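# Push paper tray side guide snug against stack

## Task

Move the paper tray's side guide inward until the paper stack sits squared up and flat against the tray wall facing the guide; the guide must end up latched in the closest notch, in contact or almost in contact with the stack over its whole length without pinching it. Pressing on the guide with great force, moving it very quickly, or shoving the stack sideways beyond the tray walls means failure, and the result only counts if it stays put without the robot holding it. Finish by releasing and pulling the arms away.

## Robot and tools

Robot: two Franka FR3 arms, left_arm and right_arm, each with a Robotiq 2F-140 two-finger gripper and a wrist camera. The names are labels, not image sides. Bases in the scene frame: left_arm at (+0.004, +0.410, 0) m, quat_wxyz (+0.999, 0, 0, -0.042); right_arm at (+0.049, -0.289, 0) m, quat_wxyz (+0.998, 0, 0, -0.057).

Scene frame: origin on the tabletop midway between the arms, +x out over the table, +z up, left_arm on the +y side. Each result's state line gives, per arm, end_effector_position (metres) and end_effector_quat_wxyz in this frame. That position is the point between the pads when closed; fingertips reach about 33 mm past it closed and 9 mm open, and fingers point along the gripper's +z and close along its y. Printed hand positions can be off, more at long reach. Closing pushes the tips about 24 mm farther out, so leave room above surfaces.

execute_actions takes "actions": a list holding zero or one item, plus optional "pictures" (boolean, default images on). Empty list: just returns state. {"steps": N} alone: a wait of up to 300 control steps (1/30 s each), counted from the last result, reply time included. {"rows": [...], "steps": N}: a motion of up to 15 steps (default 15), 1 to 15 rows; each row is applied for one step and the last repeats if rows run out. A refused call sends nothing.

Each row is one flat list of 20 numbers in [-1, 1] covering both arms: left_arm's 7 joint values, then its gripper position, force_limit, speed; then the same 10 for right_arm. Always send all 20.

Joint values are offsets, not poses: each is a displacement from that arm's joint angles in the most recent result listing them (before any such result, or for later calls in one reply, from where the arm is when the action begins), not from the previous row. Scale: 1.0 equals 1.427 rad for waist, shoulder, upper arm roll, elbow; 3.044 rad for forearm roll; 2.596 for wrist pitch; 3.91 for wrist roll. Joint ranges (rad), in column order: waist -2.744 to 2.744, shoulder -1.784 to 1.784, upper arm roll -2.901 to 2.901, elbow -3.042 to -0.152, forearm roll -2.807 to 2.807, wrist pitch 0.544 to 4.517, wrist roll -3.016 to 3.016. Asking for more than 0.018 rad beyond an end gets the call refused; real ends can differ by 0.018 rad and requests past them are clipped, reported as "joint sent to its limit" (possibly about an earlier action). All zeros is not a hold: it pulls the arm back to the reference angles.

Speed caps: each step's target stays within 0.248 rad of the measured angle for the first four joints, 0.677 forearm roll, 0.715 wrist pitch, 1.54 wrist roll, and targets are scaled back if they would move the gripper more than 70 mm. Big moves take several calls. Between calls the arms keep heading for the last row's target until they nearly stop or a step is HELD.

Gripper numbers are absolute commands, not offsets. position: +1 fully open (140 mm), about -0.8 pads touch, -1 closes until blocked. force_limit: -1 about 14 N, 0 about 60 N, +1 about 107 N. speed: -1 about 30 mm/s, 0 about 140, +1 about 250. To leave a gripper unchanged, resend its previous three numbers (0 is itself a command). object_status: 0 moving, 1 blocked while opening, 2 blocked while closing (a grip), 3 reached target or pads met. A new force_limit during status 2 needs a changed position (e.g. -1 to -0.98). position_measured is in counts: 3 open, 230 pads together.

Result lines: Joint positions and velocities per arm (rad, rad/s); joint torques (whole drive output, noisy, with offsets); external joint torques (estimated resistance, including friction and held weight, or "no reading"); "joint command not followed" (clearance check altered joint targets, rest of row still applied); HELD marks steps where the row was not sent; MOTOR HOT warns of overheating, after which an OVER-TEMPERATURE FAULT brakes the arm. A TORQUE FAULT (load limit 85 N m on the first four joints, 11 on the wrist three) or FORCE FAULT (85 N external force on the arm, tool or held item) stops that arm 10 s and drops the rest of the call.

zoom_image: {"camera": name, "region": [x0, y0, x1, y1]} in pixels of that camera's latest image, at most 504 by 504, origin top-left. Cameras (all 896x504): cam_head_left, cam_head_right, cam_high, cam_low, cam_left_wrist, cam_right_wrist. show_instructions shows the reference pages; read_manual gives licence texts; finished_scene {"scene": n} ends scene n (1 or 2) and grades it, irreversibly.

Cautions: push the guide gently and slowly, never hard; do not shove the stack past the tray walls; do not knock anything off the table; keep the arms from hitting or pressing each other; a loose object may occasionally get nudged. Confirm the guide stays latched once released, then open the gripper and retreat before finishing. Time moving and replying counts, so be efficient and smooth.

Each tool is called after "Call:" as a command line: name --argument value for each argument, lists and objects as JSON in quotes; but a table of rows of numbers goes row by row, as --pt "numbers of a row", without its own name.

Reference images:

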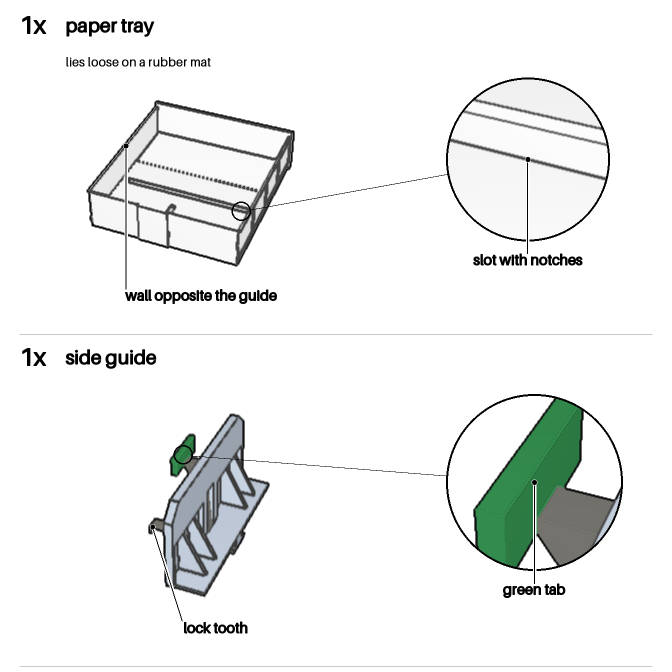

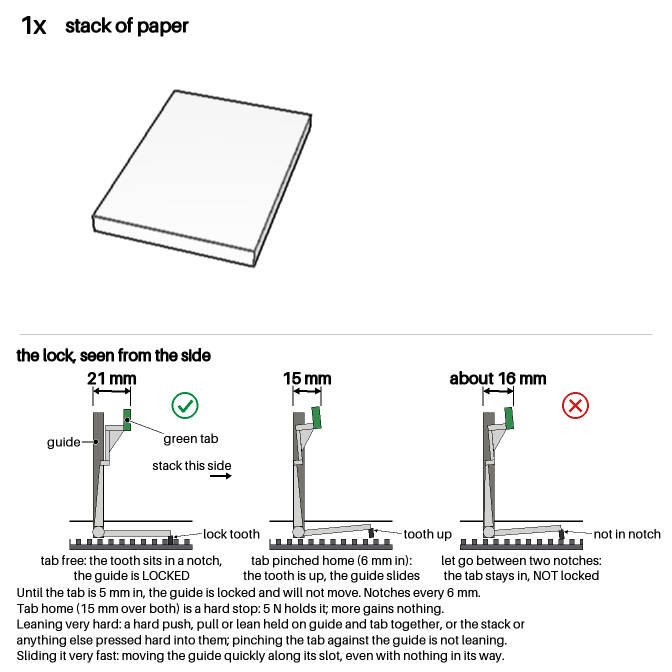

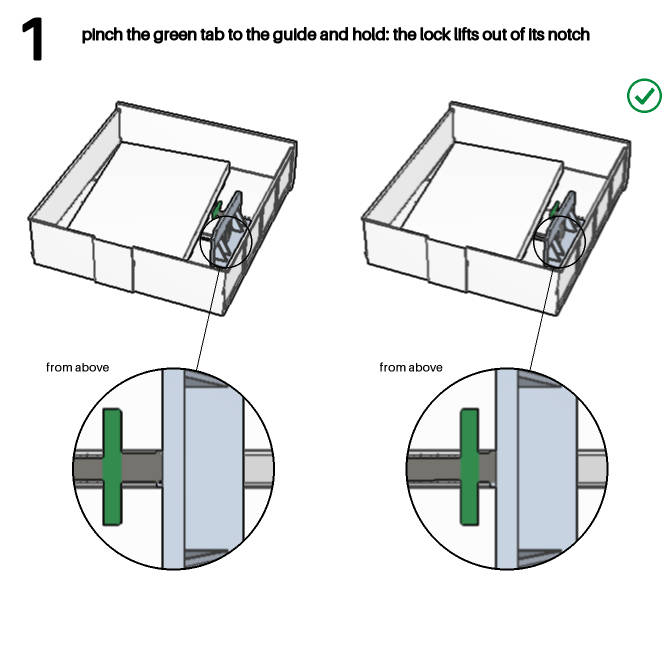

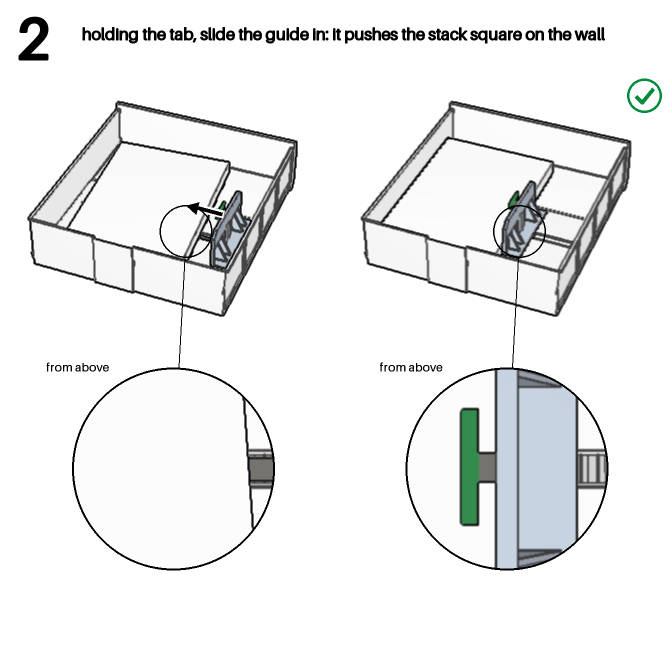

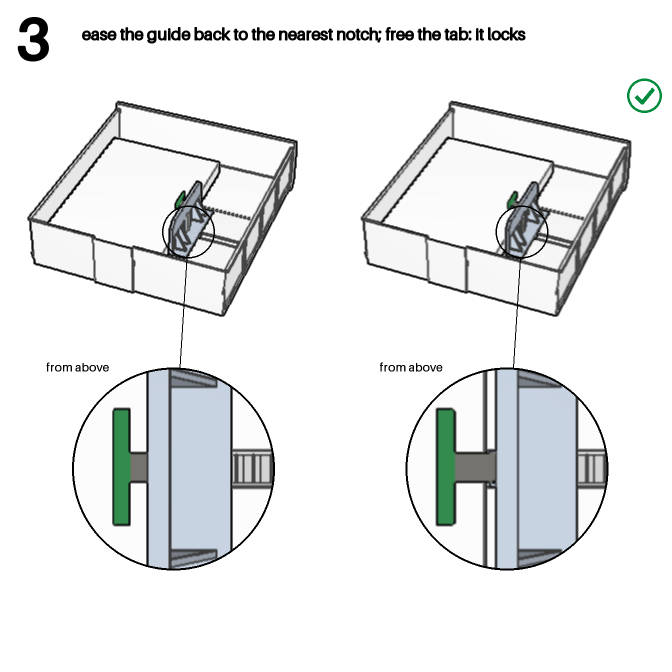

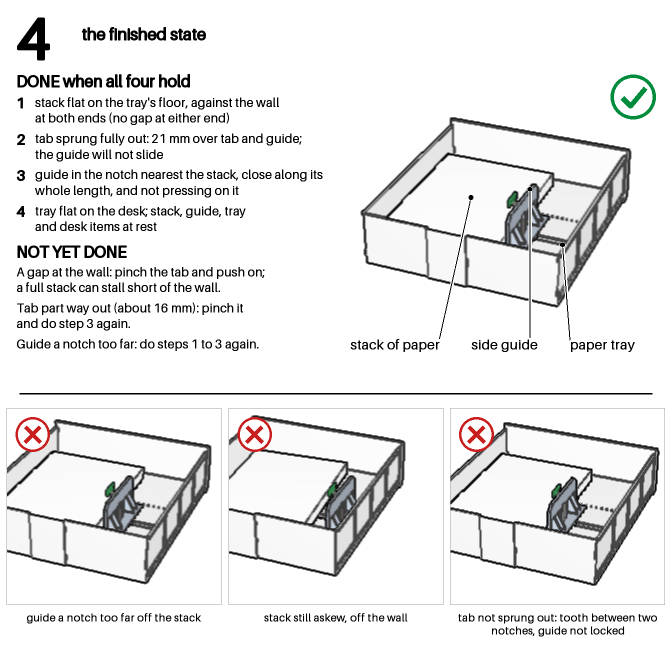

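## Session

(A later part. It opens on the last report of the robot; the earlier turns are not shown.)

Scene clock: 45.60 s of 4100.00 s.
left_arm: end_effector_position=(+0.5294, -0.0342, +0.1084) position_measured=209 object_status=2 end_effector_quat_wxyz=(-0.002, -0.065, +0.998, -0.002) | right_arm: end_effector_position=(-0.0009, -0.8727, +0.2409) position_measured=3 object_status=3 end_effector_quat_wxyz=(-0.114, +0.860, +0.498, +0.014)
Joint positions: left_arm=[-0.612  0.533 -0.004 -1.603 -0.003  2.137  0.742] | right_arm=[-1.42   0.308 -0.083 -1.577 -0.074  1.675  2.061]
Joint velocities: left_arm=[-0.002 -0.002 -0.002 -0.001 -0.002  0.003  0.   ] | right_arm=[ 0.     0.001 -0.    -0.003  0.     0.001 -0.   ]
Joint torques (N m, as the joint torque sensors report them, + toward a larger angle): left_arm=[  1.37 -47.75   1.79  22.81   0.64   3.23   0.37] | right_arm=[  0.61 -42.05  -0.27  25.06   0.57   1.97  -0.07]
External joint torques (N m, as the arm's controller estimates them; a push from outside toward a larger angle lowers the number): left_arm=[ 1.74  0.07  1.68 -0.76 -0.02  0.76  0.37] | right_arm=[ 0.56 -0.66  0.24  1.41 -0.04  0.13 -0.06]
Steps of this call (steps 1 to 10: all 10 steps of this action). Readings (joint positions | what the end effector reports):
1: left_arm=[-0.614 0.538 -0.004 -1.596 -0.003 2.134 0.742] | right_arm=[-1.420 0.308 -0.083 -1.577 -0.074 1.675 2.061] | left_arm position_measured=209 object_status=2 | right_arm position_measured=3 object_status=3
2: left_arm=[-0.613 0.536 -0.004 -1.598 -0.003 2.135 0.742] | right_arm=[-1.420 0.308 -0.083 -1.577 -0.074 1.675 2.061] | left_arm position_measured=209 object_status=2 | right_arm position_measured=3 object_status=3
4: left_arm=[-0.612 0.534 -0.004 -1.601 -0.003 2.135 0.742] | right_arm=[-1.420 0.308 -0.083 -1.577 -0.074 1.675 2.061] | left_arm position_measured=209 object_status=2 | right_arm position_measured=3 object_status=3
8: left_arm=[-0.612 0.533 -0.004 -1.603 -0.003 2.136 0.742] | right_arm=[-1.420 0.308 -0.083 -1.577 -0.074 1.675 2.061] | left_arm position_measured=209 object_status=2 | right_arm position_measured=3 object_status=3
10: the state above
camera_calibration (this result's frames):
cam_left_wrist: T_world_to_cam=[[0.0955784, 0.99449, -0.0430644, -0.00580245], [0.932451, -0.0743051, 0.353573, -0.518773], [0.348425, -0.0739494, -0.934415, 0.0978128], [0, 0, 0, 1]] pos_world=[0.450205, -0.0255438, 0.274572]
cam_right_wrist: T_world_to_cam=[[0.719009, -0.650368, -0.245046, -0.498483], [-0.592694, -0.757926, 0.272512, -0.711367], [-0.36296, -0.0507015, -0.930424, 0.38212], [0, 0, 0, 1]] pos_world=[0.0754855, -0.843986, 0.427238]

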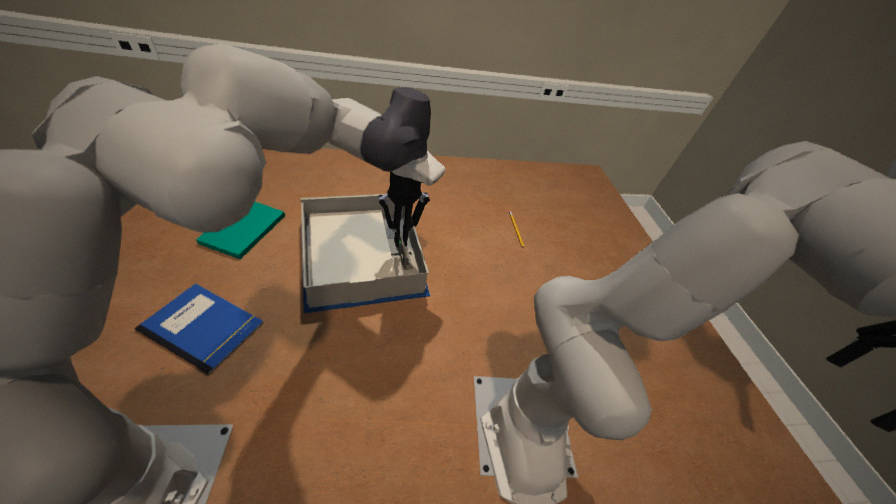

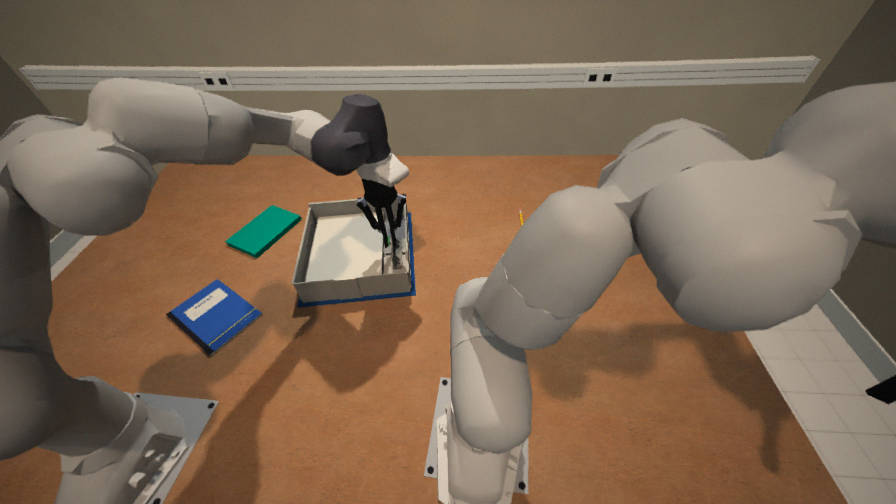

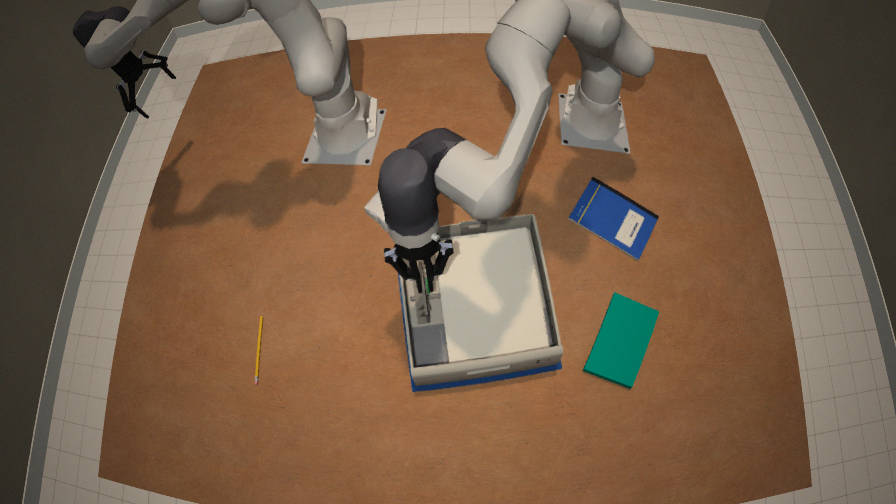

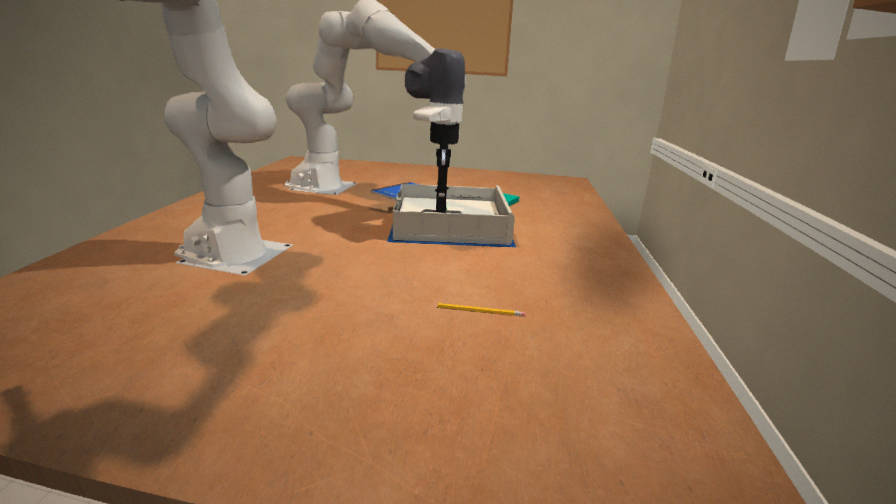

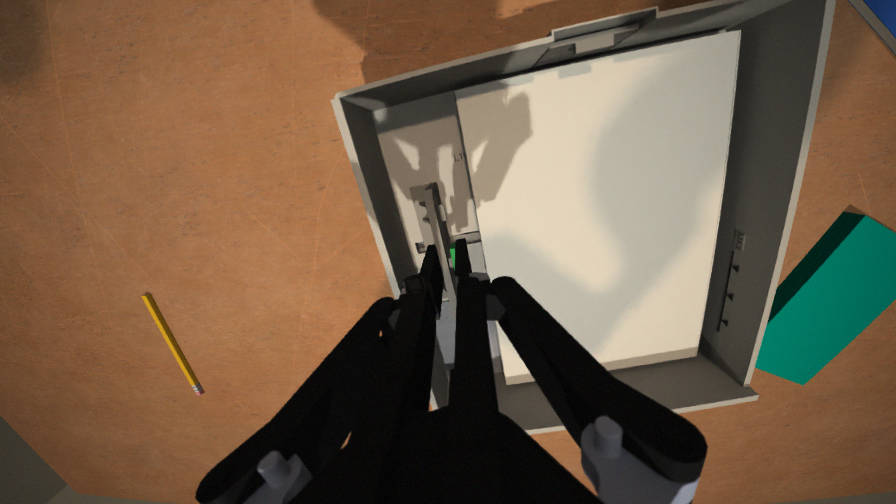

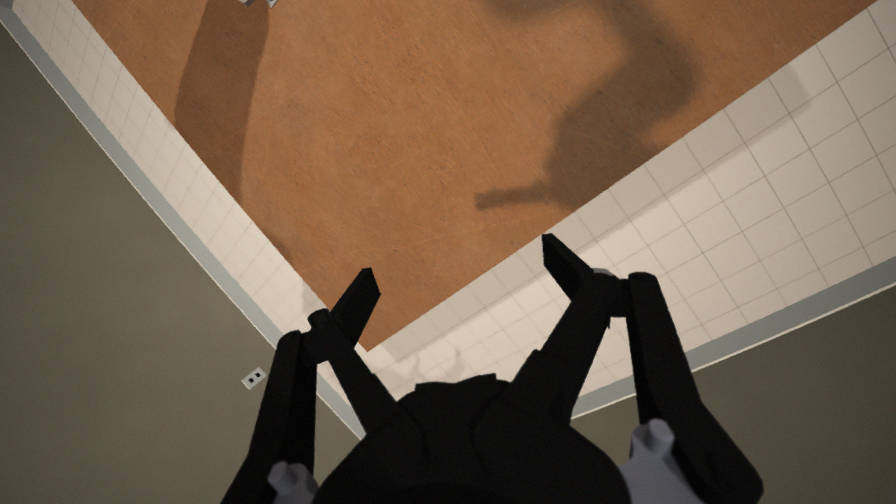

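Slides. Repeated 5 mm steps (force-limited by construction).

Call:
execute_actions --actions '[{"rows":[[0.005,-0.008,0,-0.0135,0,0.004,0.002,-1,-0.7,-1,0,0,0,0,0,0,0,1,0,0]],"steps":8}]' --pictures false

Call:
execute_actions --actions '[{"rows":[[0.005,-0.008,0,-0.0135,0,0.004,0.002,-1,-0.7,-1,0,0,0,0,0,0,0,1,0,0]],"steps":8}]' --pictures false

Call:
execute_actions --actions '[{"rows":[[0.005,-0.008,0,-0.0135,0,0.004,0.002,-1,-0.7,-1,0,0,0,0,0,0,0,1,0,0]],"steps":8}]' --pictures false

Call:
execute_actions --actions '[{"rows":[[0.005,-0.008,0,-0.0135,0,0.004,0.002,-1,-0.7,-1,0,0,0,0,0,0,0,1,0,0]],"steps":8}]' --pictures false

Call:
execute_actions --actions '[{"rows":[[0.005,-0.008,0,-0.0135,0,0.004,0.002,-1,-0.7,-1,0,0,0,0,0,0,0,1,0,0]],"steps":8}]' --pictures false

Call:
execute_actions --actions '[{"rows":[[0.005,-0.008,0,-0.0135,0,0.004,0.002,-1,-0.7,-1,0,0,0,0,0,0,0,1,0,0]],"steps":12}]'

Scene clock: 51.60 s of 4100.00 s.
left_arm: end_effector_position=(+0.5285, -0.0295, +0.1083) position_measured=209 object_status=2 end_effector_quat_wxyz=(-0.002, -0.067, +0.998, -0.001) | right_arm: end_effector_position=(-0.0009, -0.8727, +0.2409) position_measured=3 object_status=3 end_effector_quat_wxyz=(-0.114, +0.860, +0.498, +0.014)
Joint positions: left_arm=[-0.607  0.523 -0.004 -1.621 -0.003  2.142  0.743] | right_arm=[-1.42   0.308 -0.083 -1.577 -0.074  1.675  2.061]
Joint velocities: left_arm=[ 0.    -0.006 -0.001 -0.009 -0.     0.009  0.002] | right_arm=[-0.    -0.002 -0.001  0.001 -0.001  0.    -0.002]
Joint torques (N m, as the joint torque sensors report them, + toward a larger angle): left_arm=[  1.65 -47.71   1.8   22.62   0.65   3.19   0.33] | right_arm=[  0.85 -42.1   -0.29  24.64   0.52   1.99  -0.06]
External joint torques (N m, as the arm's controller estimates them; a push from outside toward a larger angle lowers the number): left_arm=[ 1.76 -0.27  1.52 -0.88 -0.01  0.71  0.33] | right_arm=[ 0.87 -0.42  0.28  0.83 -0.09  0.13 -0.05]
Steps of this call (steps 1 to 15: the robot went on to your last target; steps 16 to 90: nothing new was sent; then 2.73 s passed at rest; steps 91 to 98: all 8 steps of this action). Readings (joint positions | what the end effector reports):
91: left_arm=[-0.611 0.531 -0.004 -1.608 -0.003 2.139 0.742] | right_arm=[-1.420 0.308 -0.083 -1.577 -0.074 1.675 2.061] | left_arm position_measured=209 object_status=2 | right_arm position_measured=3 object_status=3
92: left_arm=[-0.610 0.528 -0.004 -1.612 -0.003 2.140 0.742] | right_arm=[-1.420 0.308 -0.083 -1.577 -0.074 1.675 2.061] | left_arm position_measured=209 object_status=2 | right_arm position_measured=3 object_status=3
94: left_arm=[-0.608 0.524 -0.004 -1.618 -0.003 2.141 0.743] | right_arm=[-1.420 0.308 -0.083 -1.577 -0.074 1.675 2.061] | left_arm position_measured=209 object_status=2 | right_arm position_measured=3 object_status=3
98: the state above

Scene clock: 51.87 s of 4100.00 s.
left_arm: end_effector_position=(+0.5277, -0.0249, +0.1083) position_measured=209 object_status=2 end_effector_quat_wxyz=(-0.002, -0.068, +0.998, -0.001) | right_arm: end_effector_position=(-0.0009, -0.8727, +0.2409) position_measured=3 object_status=3 end_effector_quat_wxyz=(-0.114, +0.860, +0.498, +0.014)
Joint positions: left_arm=[-0.603  0.512 -0.004 -1.638 -0.003  2.148  0.746] | right_arm=[-1.42   0.308 -0.083 -1.577 -0.074  1.675  2.061]
Joint velocities: left_arm=[ 0.    -0.005  0.    -0.008 -0.     0.009  0.008] | right_arm=[ 0.001  0.001 -0.001 -0.001 -0.001 -0.     0.   ]
Joint torques (N m, as the joint torque sensors report them, + toward a larger angle): left_arm=[  1.58 -46.51   1.7   22.25   0.61   3.19   0.16] | right_arm=[  0.37 -41.71  -0.02  24.75   0.51   1.92  -0.02]
External joint torques (N m, as the arm's controller estimates them; a push from outside toward a larger angle lowers the number): left_arm=[ 1.56  0.54  1.32 -1.17 -0.05  0.73  0.16] | right_arm=[ 0.27 -0.26  0.45  1.08 -0.1   0.09 -0.01]
Steps of this call (steps 1 to 8: all 8 steps of this action). Readings (joint positions | what the end effector reports):
1: left_arm=[-0.607 0.520 -0.004 -1.625 -0.003 2.144 0.744] | right_arm=[-1.420 0.308 -0.083 -1.577 -0.074 1.675 2.061] | left_arm position_measured=209 object_status=2 | right_arm position_measured=3 object_status=3
2: left_arm=[-0.605 0.517 -0.004 -1.629 -0.003 2.146 0.744] | right_arm=[-1.420 0.308 -0.083 -1.577 -0.074 1.675 2.061] | left_arm position_measured=209 object_status=2 | right_arm position_measured=3 object_status=3
4: left_arm=[-0.603 0.514 -0.004 -1.635 -0.003 2.146 0.745] | right_arm=[-1.420 0.308 -0.083 -1.577 -0.074 1.675 2.061] | left_arm position_measured=209 object_status=2 | right_arm position_measured=3 object_status=3
8: the state above

Scene clock: 52.13 s of 4100.00 s.
left_arm: end_effector_position=(+0.5269, -0.0203, +0.1083) position_measured=209 object_status=2 end_effector_quat_wxyz=(-0.002, -0.068, +0.998, -0.001) | right_arm: end_effector_position=(-0.0009, -0.8727, +0.2409) position_measured=3 object_status=3 end_effector_quat_wxyz=(-0.114, +0.860, +0.498, +0.014)
Joint positions: left_arm=[-0.598  0.502 -0.004 -1.655 -0.003  2.154  0.749] | right_arm=[-1.42   0.308 -0.083 -1.577 -0.074  1.675  2.061]
Joint velocities: left_arm=[-0.001 -0.003 -0.001 -0.009 -0.     0.009  0.008] | right_arm=[-0.     0.001  0.001  0.001 -0.    -0.001  0.002]
Joint torques (N m, as the joint torque sensors report them, + toward a larger angle): left_arm=[  1.61 -46.25   1.6   22.17   0.62   3.13   0.12] | right_arm=[  0.36 -42.21  -0.09  25.15   0.54   1.98  -0.05]
External joint torques (N m, as the arm's controller estimates them; a push from outside toward a larger angle lowers the number): left_arm=[ 1.92  0.32  1.48 -1.13 -0.03  0.67  0.12] | right_arm=[ 0.25 -0.7   0.37  1.4  -0.07  0.13 -0.05]
Steps of this call (steps 1 to 8: all 8 steps of this action). Readings (joint positions | what the end effector reports):
1: left_arm=[-0.602 0.510 -0.004 -1.642 -0.003 2.150 0.746] | right_arm=[-1.420 0.308 -0.083 -1.577 -0.074 1.675 2.061] | left_arm position_measured=209 object_status=2 | right_arm position_measured=3 object_status=3
2: left_arm=[-0.601 0.507 -0.004 -1.646 -0.003 2.152 0.747] | right_arm=[-1.420 0.308 -0.083 -1.577 -0.074 1.675 2.061] | left_arm position_measured=209 object_status=2 | right_arm position_measured=3 object_status=3
4: left_arm=[-0.599 0.503 -0.004 -1.652 -0.003 2.152 0.748] | right_arm=[-1.420 0.308 -0.083 -1.577 -0.074 1.675 2.061] | left_arm position_measured=209 object_status=2 | right_arm position_measured=3 object_status=3
8: the state above

Scene clock: 52.40 s of 4100.00 s.
left_arm: end_effector_position=(+0.5261, -0.0158, +0.1082) position_measured=209 object_status=2 end_effector_quat_wxyz=(-0.002, -0.068, +0.998, -0.001) | right_arm: end_effector_position=(-0.0009, -0.8727, +0.2409) position_measured=3 object_status=3 end_effector_quat_wxyz=(-0.114, +0.860, +0.498, +0.014)
Joint positions: left_arm=[-0.594  0.491 -0.004 -1.672 -0.003  2.16   0.753] | right_arm=[-1.42   0.308 -0.083 -1.577 -0.074  1.675  2.061]
Joint velocities: left_arm=[-0.    -0.004 -0.    -0.008 -0.001  0.009  0.009] | right_arm=[ 0.    -0.002  0.    -0.001 -0.001  0.001  0.001]
Joint torques (N m, as the joint torque sensors report them, + toward a larger angle): left_arm=[  1.58 -46.92   1.79  21.69   0.61   2.97   0.1 ] | right_arm=[  0.46 -42.01  -0.17  24.47   0.48   1.97  -0.03]
External joint torques (N m, as the arm's controller estimates them; a push from outside toward a larger angle lowers the number): left_arm=[ 1.78 -0.83  1.6  -1.47 -0.04  0.53  0.09] | right_arm=[ 0.45 -0.22  0.37  0.6  -0.12  0.11 -0.02]
Steps of this call (steps 1 to 8: all 8 steps of this action). Readings (joint positions | what the end effector reports):
1: left_arm=[-0.598 0.499 -0.004 -1.659 -0.003 2.157 0.750] | right_arm=[-1.420 0.308 -0.083 -1.577 -0.074 1.675 2.061] | left_arm position_measured=209 object_status=2 | right_arm position_measured=3 object_status=3
2: left_arm=[-0.596 0.496 -0.004 -1.663 -0.003 2.158 0.751] | right_arm=[-1.420 0.308 -0.083 -1.577 -0.074 1.675 2.061] | left_arm position_measured=209 object_status=2 | right_arm position_measured=3 object_status=3
4: left_arm=[-0.594 0.493 -0.004 -1.669 -0.003 2.159 0.752] | right_arm=[-1.420 0.308 -0.083 -1.577 -0.074 1.675 2.061] | left_arm position_measured=209 object_status=2 | right_arm position_measured=3 object_status=3
8: the state above

Scene clock: 52.67 s of 4100.00 s.
left_arm: end_effector_position=(+0.5253, -0.0112, +0.1082) position_measured=209 object_status=2 end_effector_quat_wxyz=(-0.002, -0.068, +0.998, -0.001) | right_arm: end_effector_position=(-0.0009, -0.8727, +0.2409) position_measured=3 object_status=3 end_effector_quat_wxyz=(-0.114, +0.860, +0.498, +0.014)
Joint positions: left_arm=[-0.589  0.481 -0.005 -1.689 -0.003  2.167  0.758] | right_arm=[-1.42   0.308 -0.083 -1.577 -0.074  1.675  2.061]
Joint velocities: left_arm=[-0.001 -0.005  0.001 -0.009  0.001  0.009  0.008] | right_arm=[ 0.001  0.    -0.001 -0.001 -0.     0.001  0.001]
Joint torques (N m, as the joint torque sensors report them, + toward a larger angle): left_arm=[  1.44 -45.65   1.83  22.28   0.62   3.01   0.06] | right_arm=[  0.55 -41.65  -0.17  24.64   0.53   1.99  -0.08]
External joint torques (N m, as the arm's controller estimates them; a push from outside toward a larger angle lowers the number): left_arm=[ 1.56  0.37  1.58 -0.98 -0.03  0.55  0.06] | right_arm=[ 0.53 -0.14  0.37  0.9  -0.07  0.14 -0.07]
Steps of this call (steps 1 to 8: all 8 steps of this action). Readings (joint positions | what the end effector reports):
1: left_arm=[-0.593 0.489 -0.005 -1.676 -0.003 2.163 0.754] | right_arm=[-1.420 0.308 -0.083 -1.577 -0.074 1.675 2.061] | left_arm position_measured=209 object_status=2 | right_arm position_measured=3 object_status=3
2: left_arm=[-0.591 0.486 -0.005 -1.680 -0.003 2.164 0.755] | right_arm=[-1.420 0.308 -0.083 -1.577 -0.074 1.675 2.061] | left_arm position_measured=209 object_status=2 | right_arm position_measured=3 object_status=3
4: left_arm=[-0.589 0.482 -0.005 -1.686 -0.003 2.165 0.756] | right_arm=[-1.420 0.308 -0.083 -1.577 -0.074 1.675 2.061] | left_arm position_measured=209 object_status=2 | right_arm position_measured=3 object_status=3
8: the state above

Scene clock: 53.07 s of 4100.00 s.
left_arm: end_effector_position=(+0.5246, -0.0066, +0.1081) position_measured=209 object_status=2 end_effector_quat_wxyz=(-0.002, -0.068, +0.998, -0.001) | right_arm: end_effector_position=(-0.0009, -0.8727, +0.2409) position_measured=3 object_status=3 end_effector_quat_wxyz=(-0.114, +0.860, +0.498, +0.014)
Joint positions: left_arm=[-0.584  0.47  -0.005 -1.706 -0.003  2.174  0.763] | right_arm=[-1.42   0.308 -0.083 -1.577 -0.074  1.675  2.061]
Joint velocities: left_arm=[ 0.    -0.001  0.    -0.002 -0.001  0.001  0.003] | right_arm=[-0.001  0.     0.001  0.    -0.     0.001  0.   ]
Joint torques (N m, as the joint torque sensors report them, + toward a larger angle): left_arm=[  1.51 -45.64   1.71  22.32   0.59   3.04   0.11] | right_arm=[  0.62 -42.29   0.22  24.49   0.55   1.96  -0.01]
External joint torques (N m, as the arm's controller estimates them; a push from outside toward a larger angle lowers the number): left_arm=[ 1.55  0.01  1.41 -0.84 -0.06  0.59  0.11] | right_arm=[ 0.62 -0.79  0.76  0.77 -0.06  0.11  0.  ]
Steps of this call (steps 1 to 12: all 12 steps of this action). Readings (joint positions | what the end effector reports):
1: left_arm=[-0.588 0.478 -0.005 -1.693 -0.003 2.169 0.758] | right_arm=[-1.420 0.308 -0.083 -1.577 -0.074 1.675 2.061] | left_arm position_measured=209 object_status=2 | right_arm position_measured=3 object_status=3
2: left_arm=[-0.587 0.475 -0.005 -1.697 -0.003 2.171 0.759] | right_arm=[-1.420 0.308 -0.083 -1.577 -0.074 1.675 2.061] | left_arm position_measured=209 object_status=2 | right_arm position_measured=3 object_status=3
4: left_arm=[-0.585 0.472 -0.005 -1.702 -0.003 2.172 0.761] | right_arm=[-1.420 0.308 -0.083 -1.577 -0.074 1.675 2.061] | left_arm position_measured=209 object_status=2 | right_arm position_measured=3 object_status=3
8: left_arm=[-0.584 0.470 -0.005 -1.705 -0.003 2.173 0.762] | right_arm=[-1.420 0.308 -0.083 -1.577 -0.074 1.675 2.061] | left_arm position_measured=209 object_status=2 | right_arm position_measured=3 object_status=3
12: the state above
camera_calibration (this result's frames):
cam_left_wrist: T_world_to_cam=[[0.0897537, 0.995086, -0.0418033, -0.0298582], [0.933261, -0.0693715, 0.352436, -0.51239], [0.347804, -0.0706458, -0.934902, 0.101689], [0, 0, 0, 1]] pos_world=[0.445506, 0.00135003, 0.274406]
cam_right_wrist: T_world_to_cam=[[0.719009, -0.650367, -0.245046, -0.498483], [-0.592693, -0.757926, 0.272513, -0.711367], [-0.36296, -0.0507016, -0.930424, 0.38212], [0, 0, 0, 1]] pos_world=[0.0754855, -0.843986, 0.427238]

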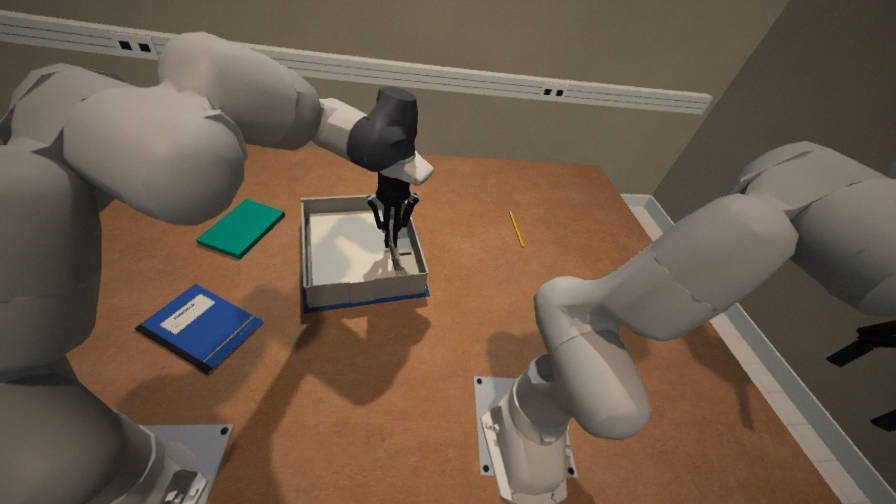

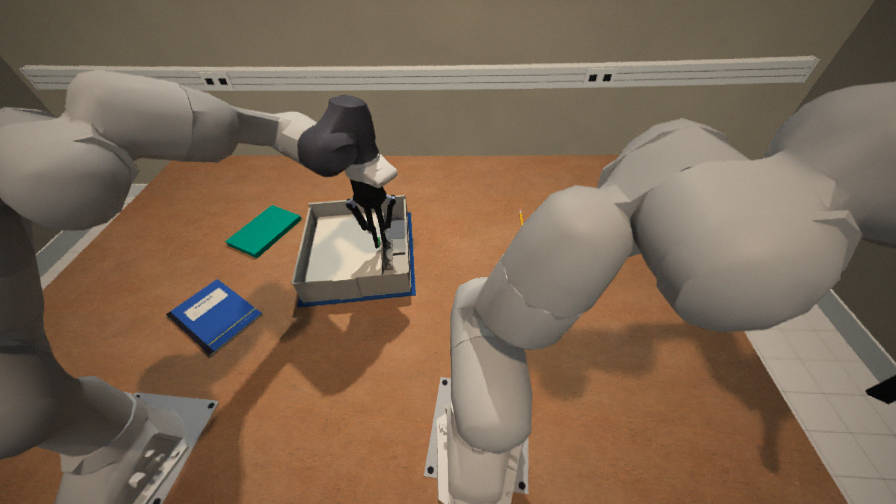

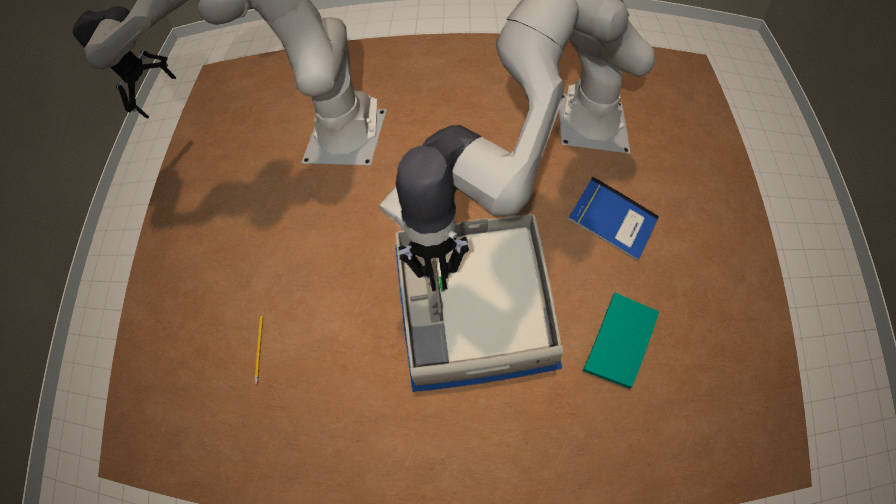

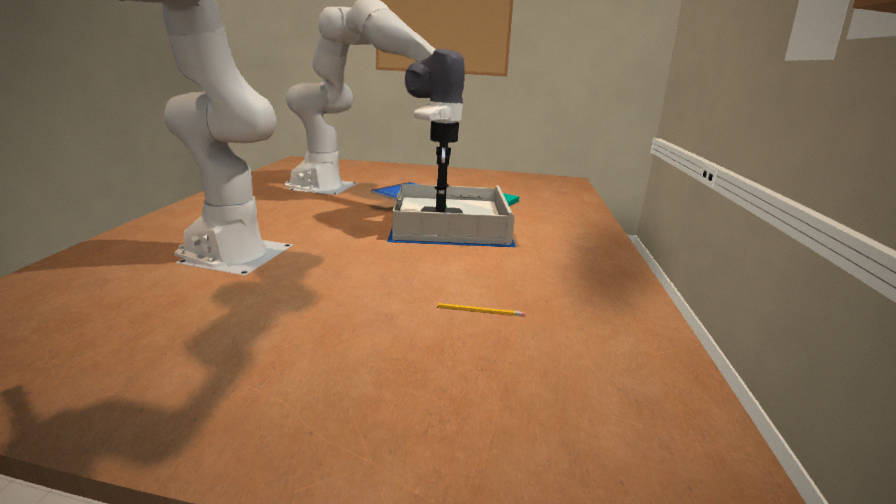

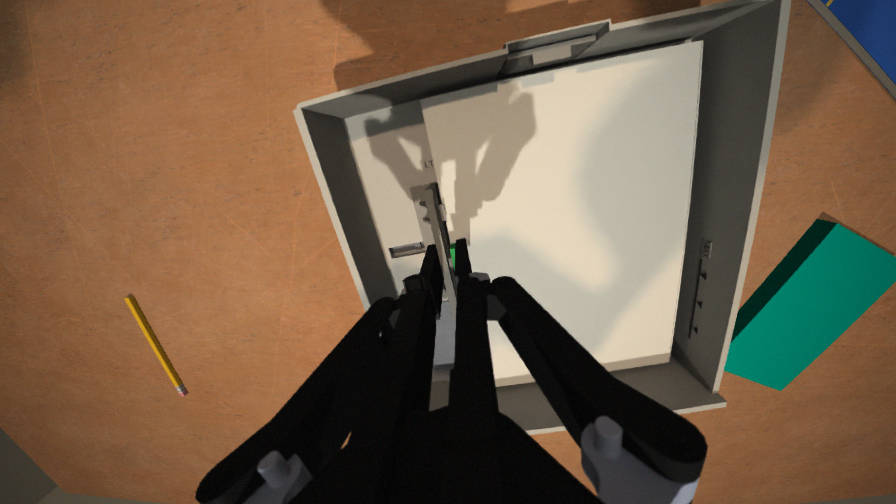

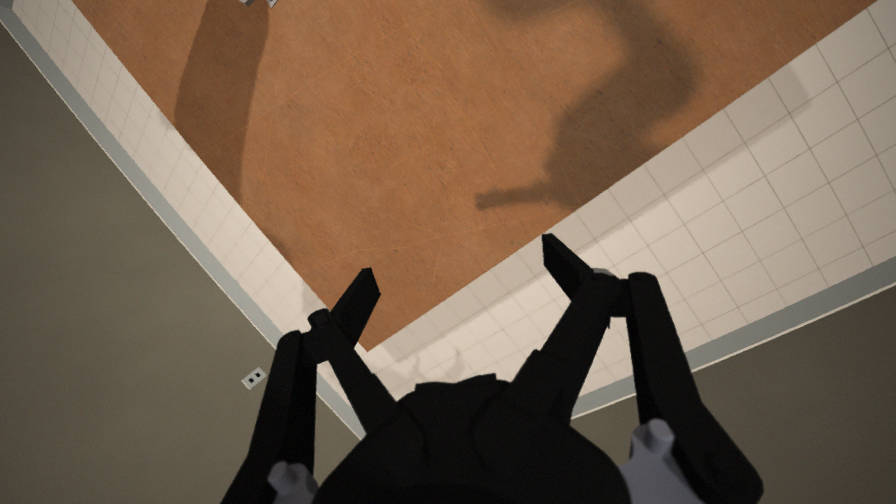

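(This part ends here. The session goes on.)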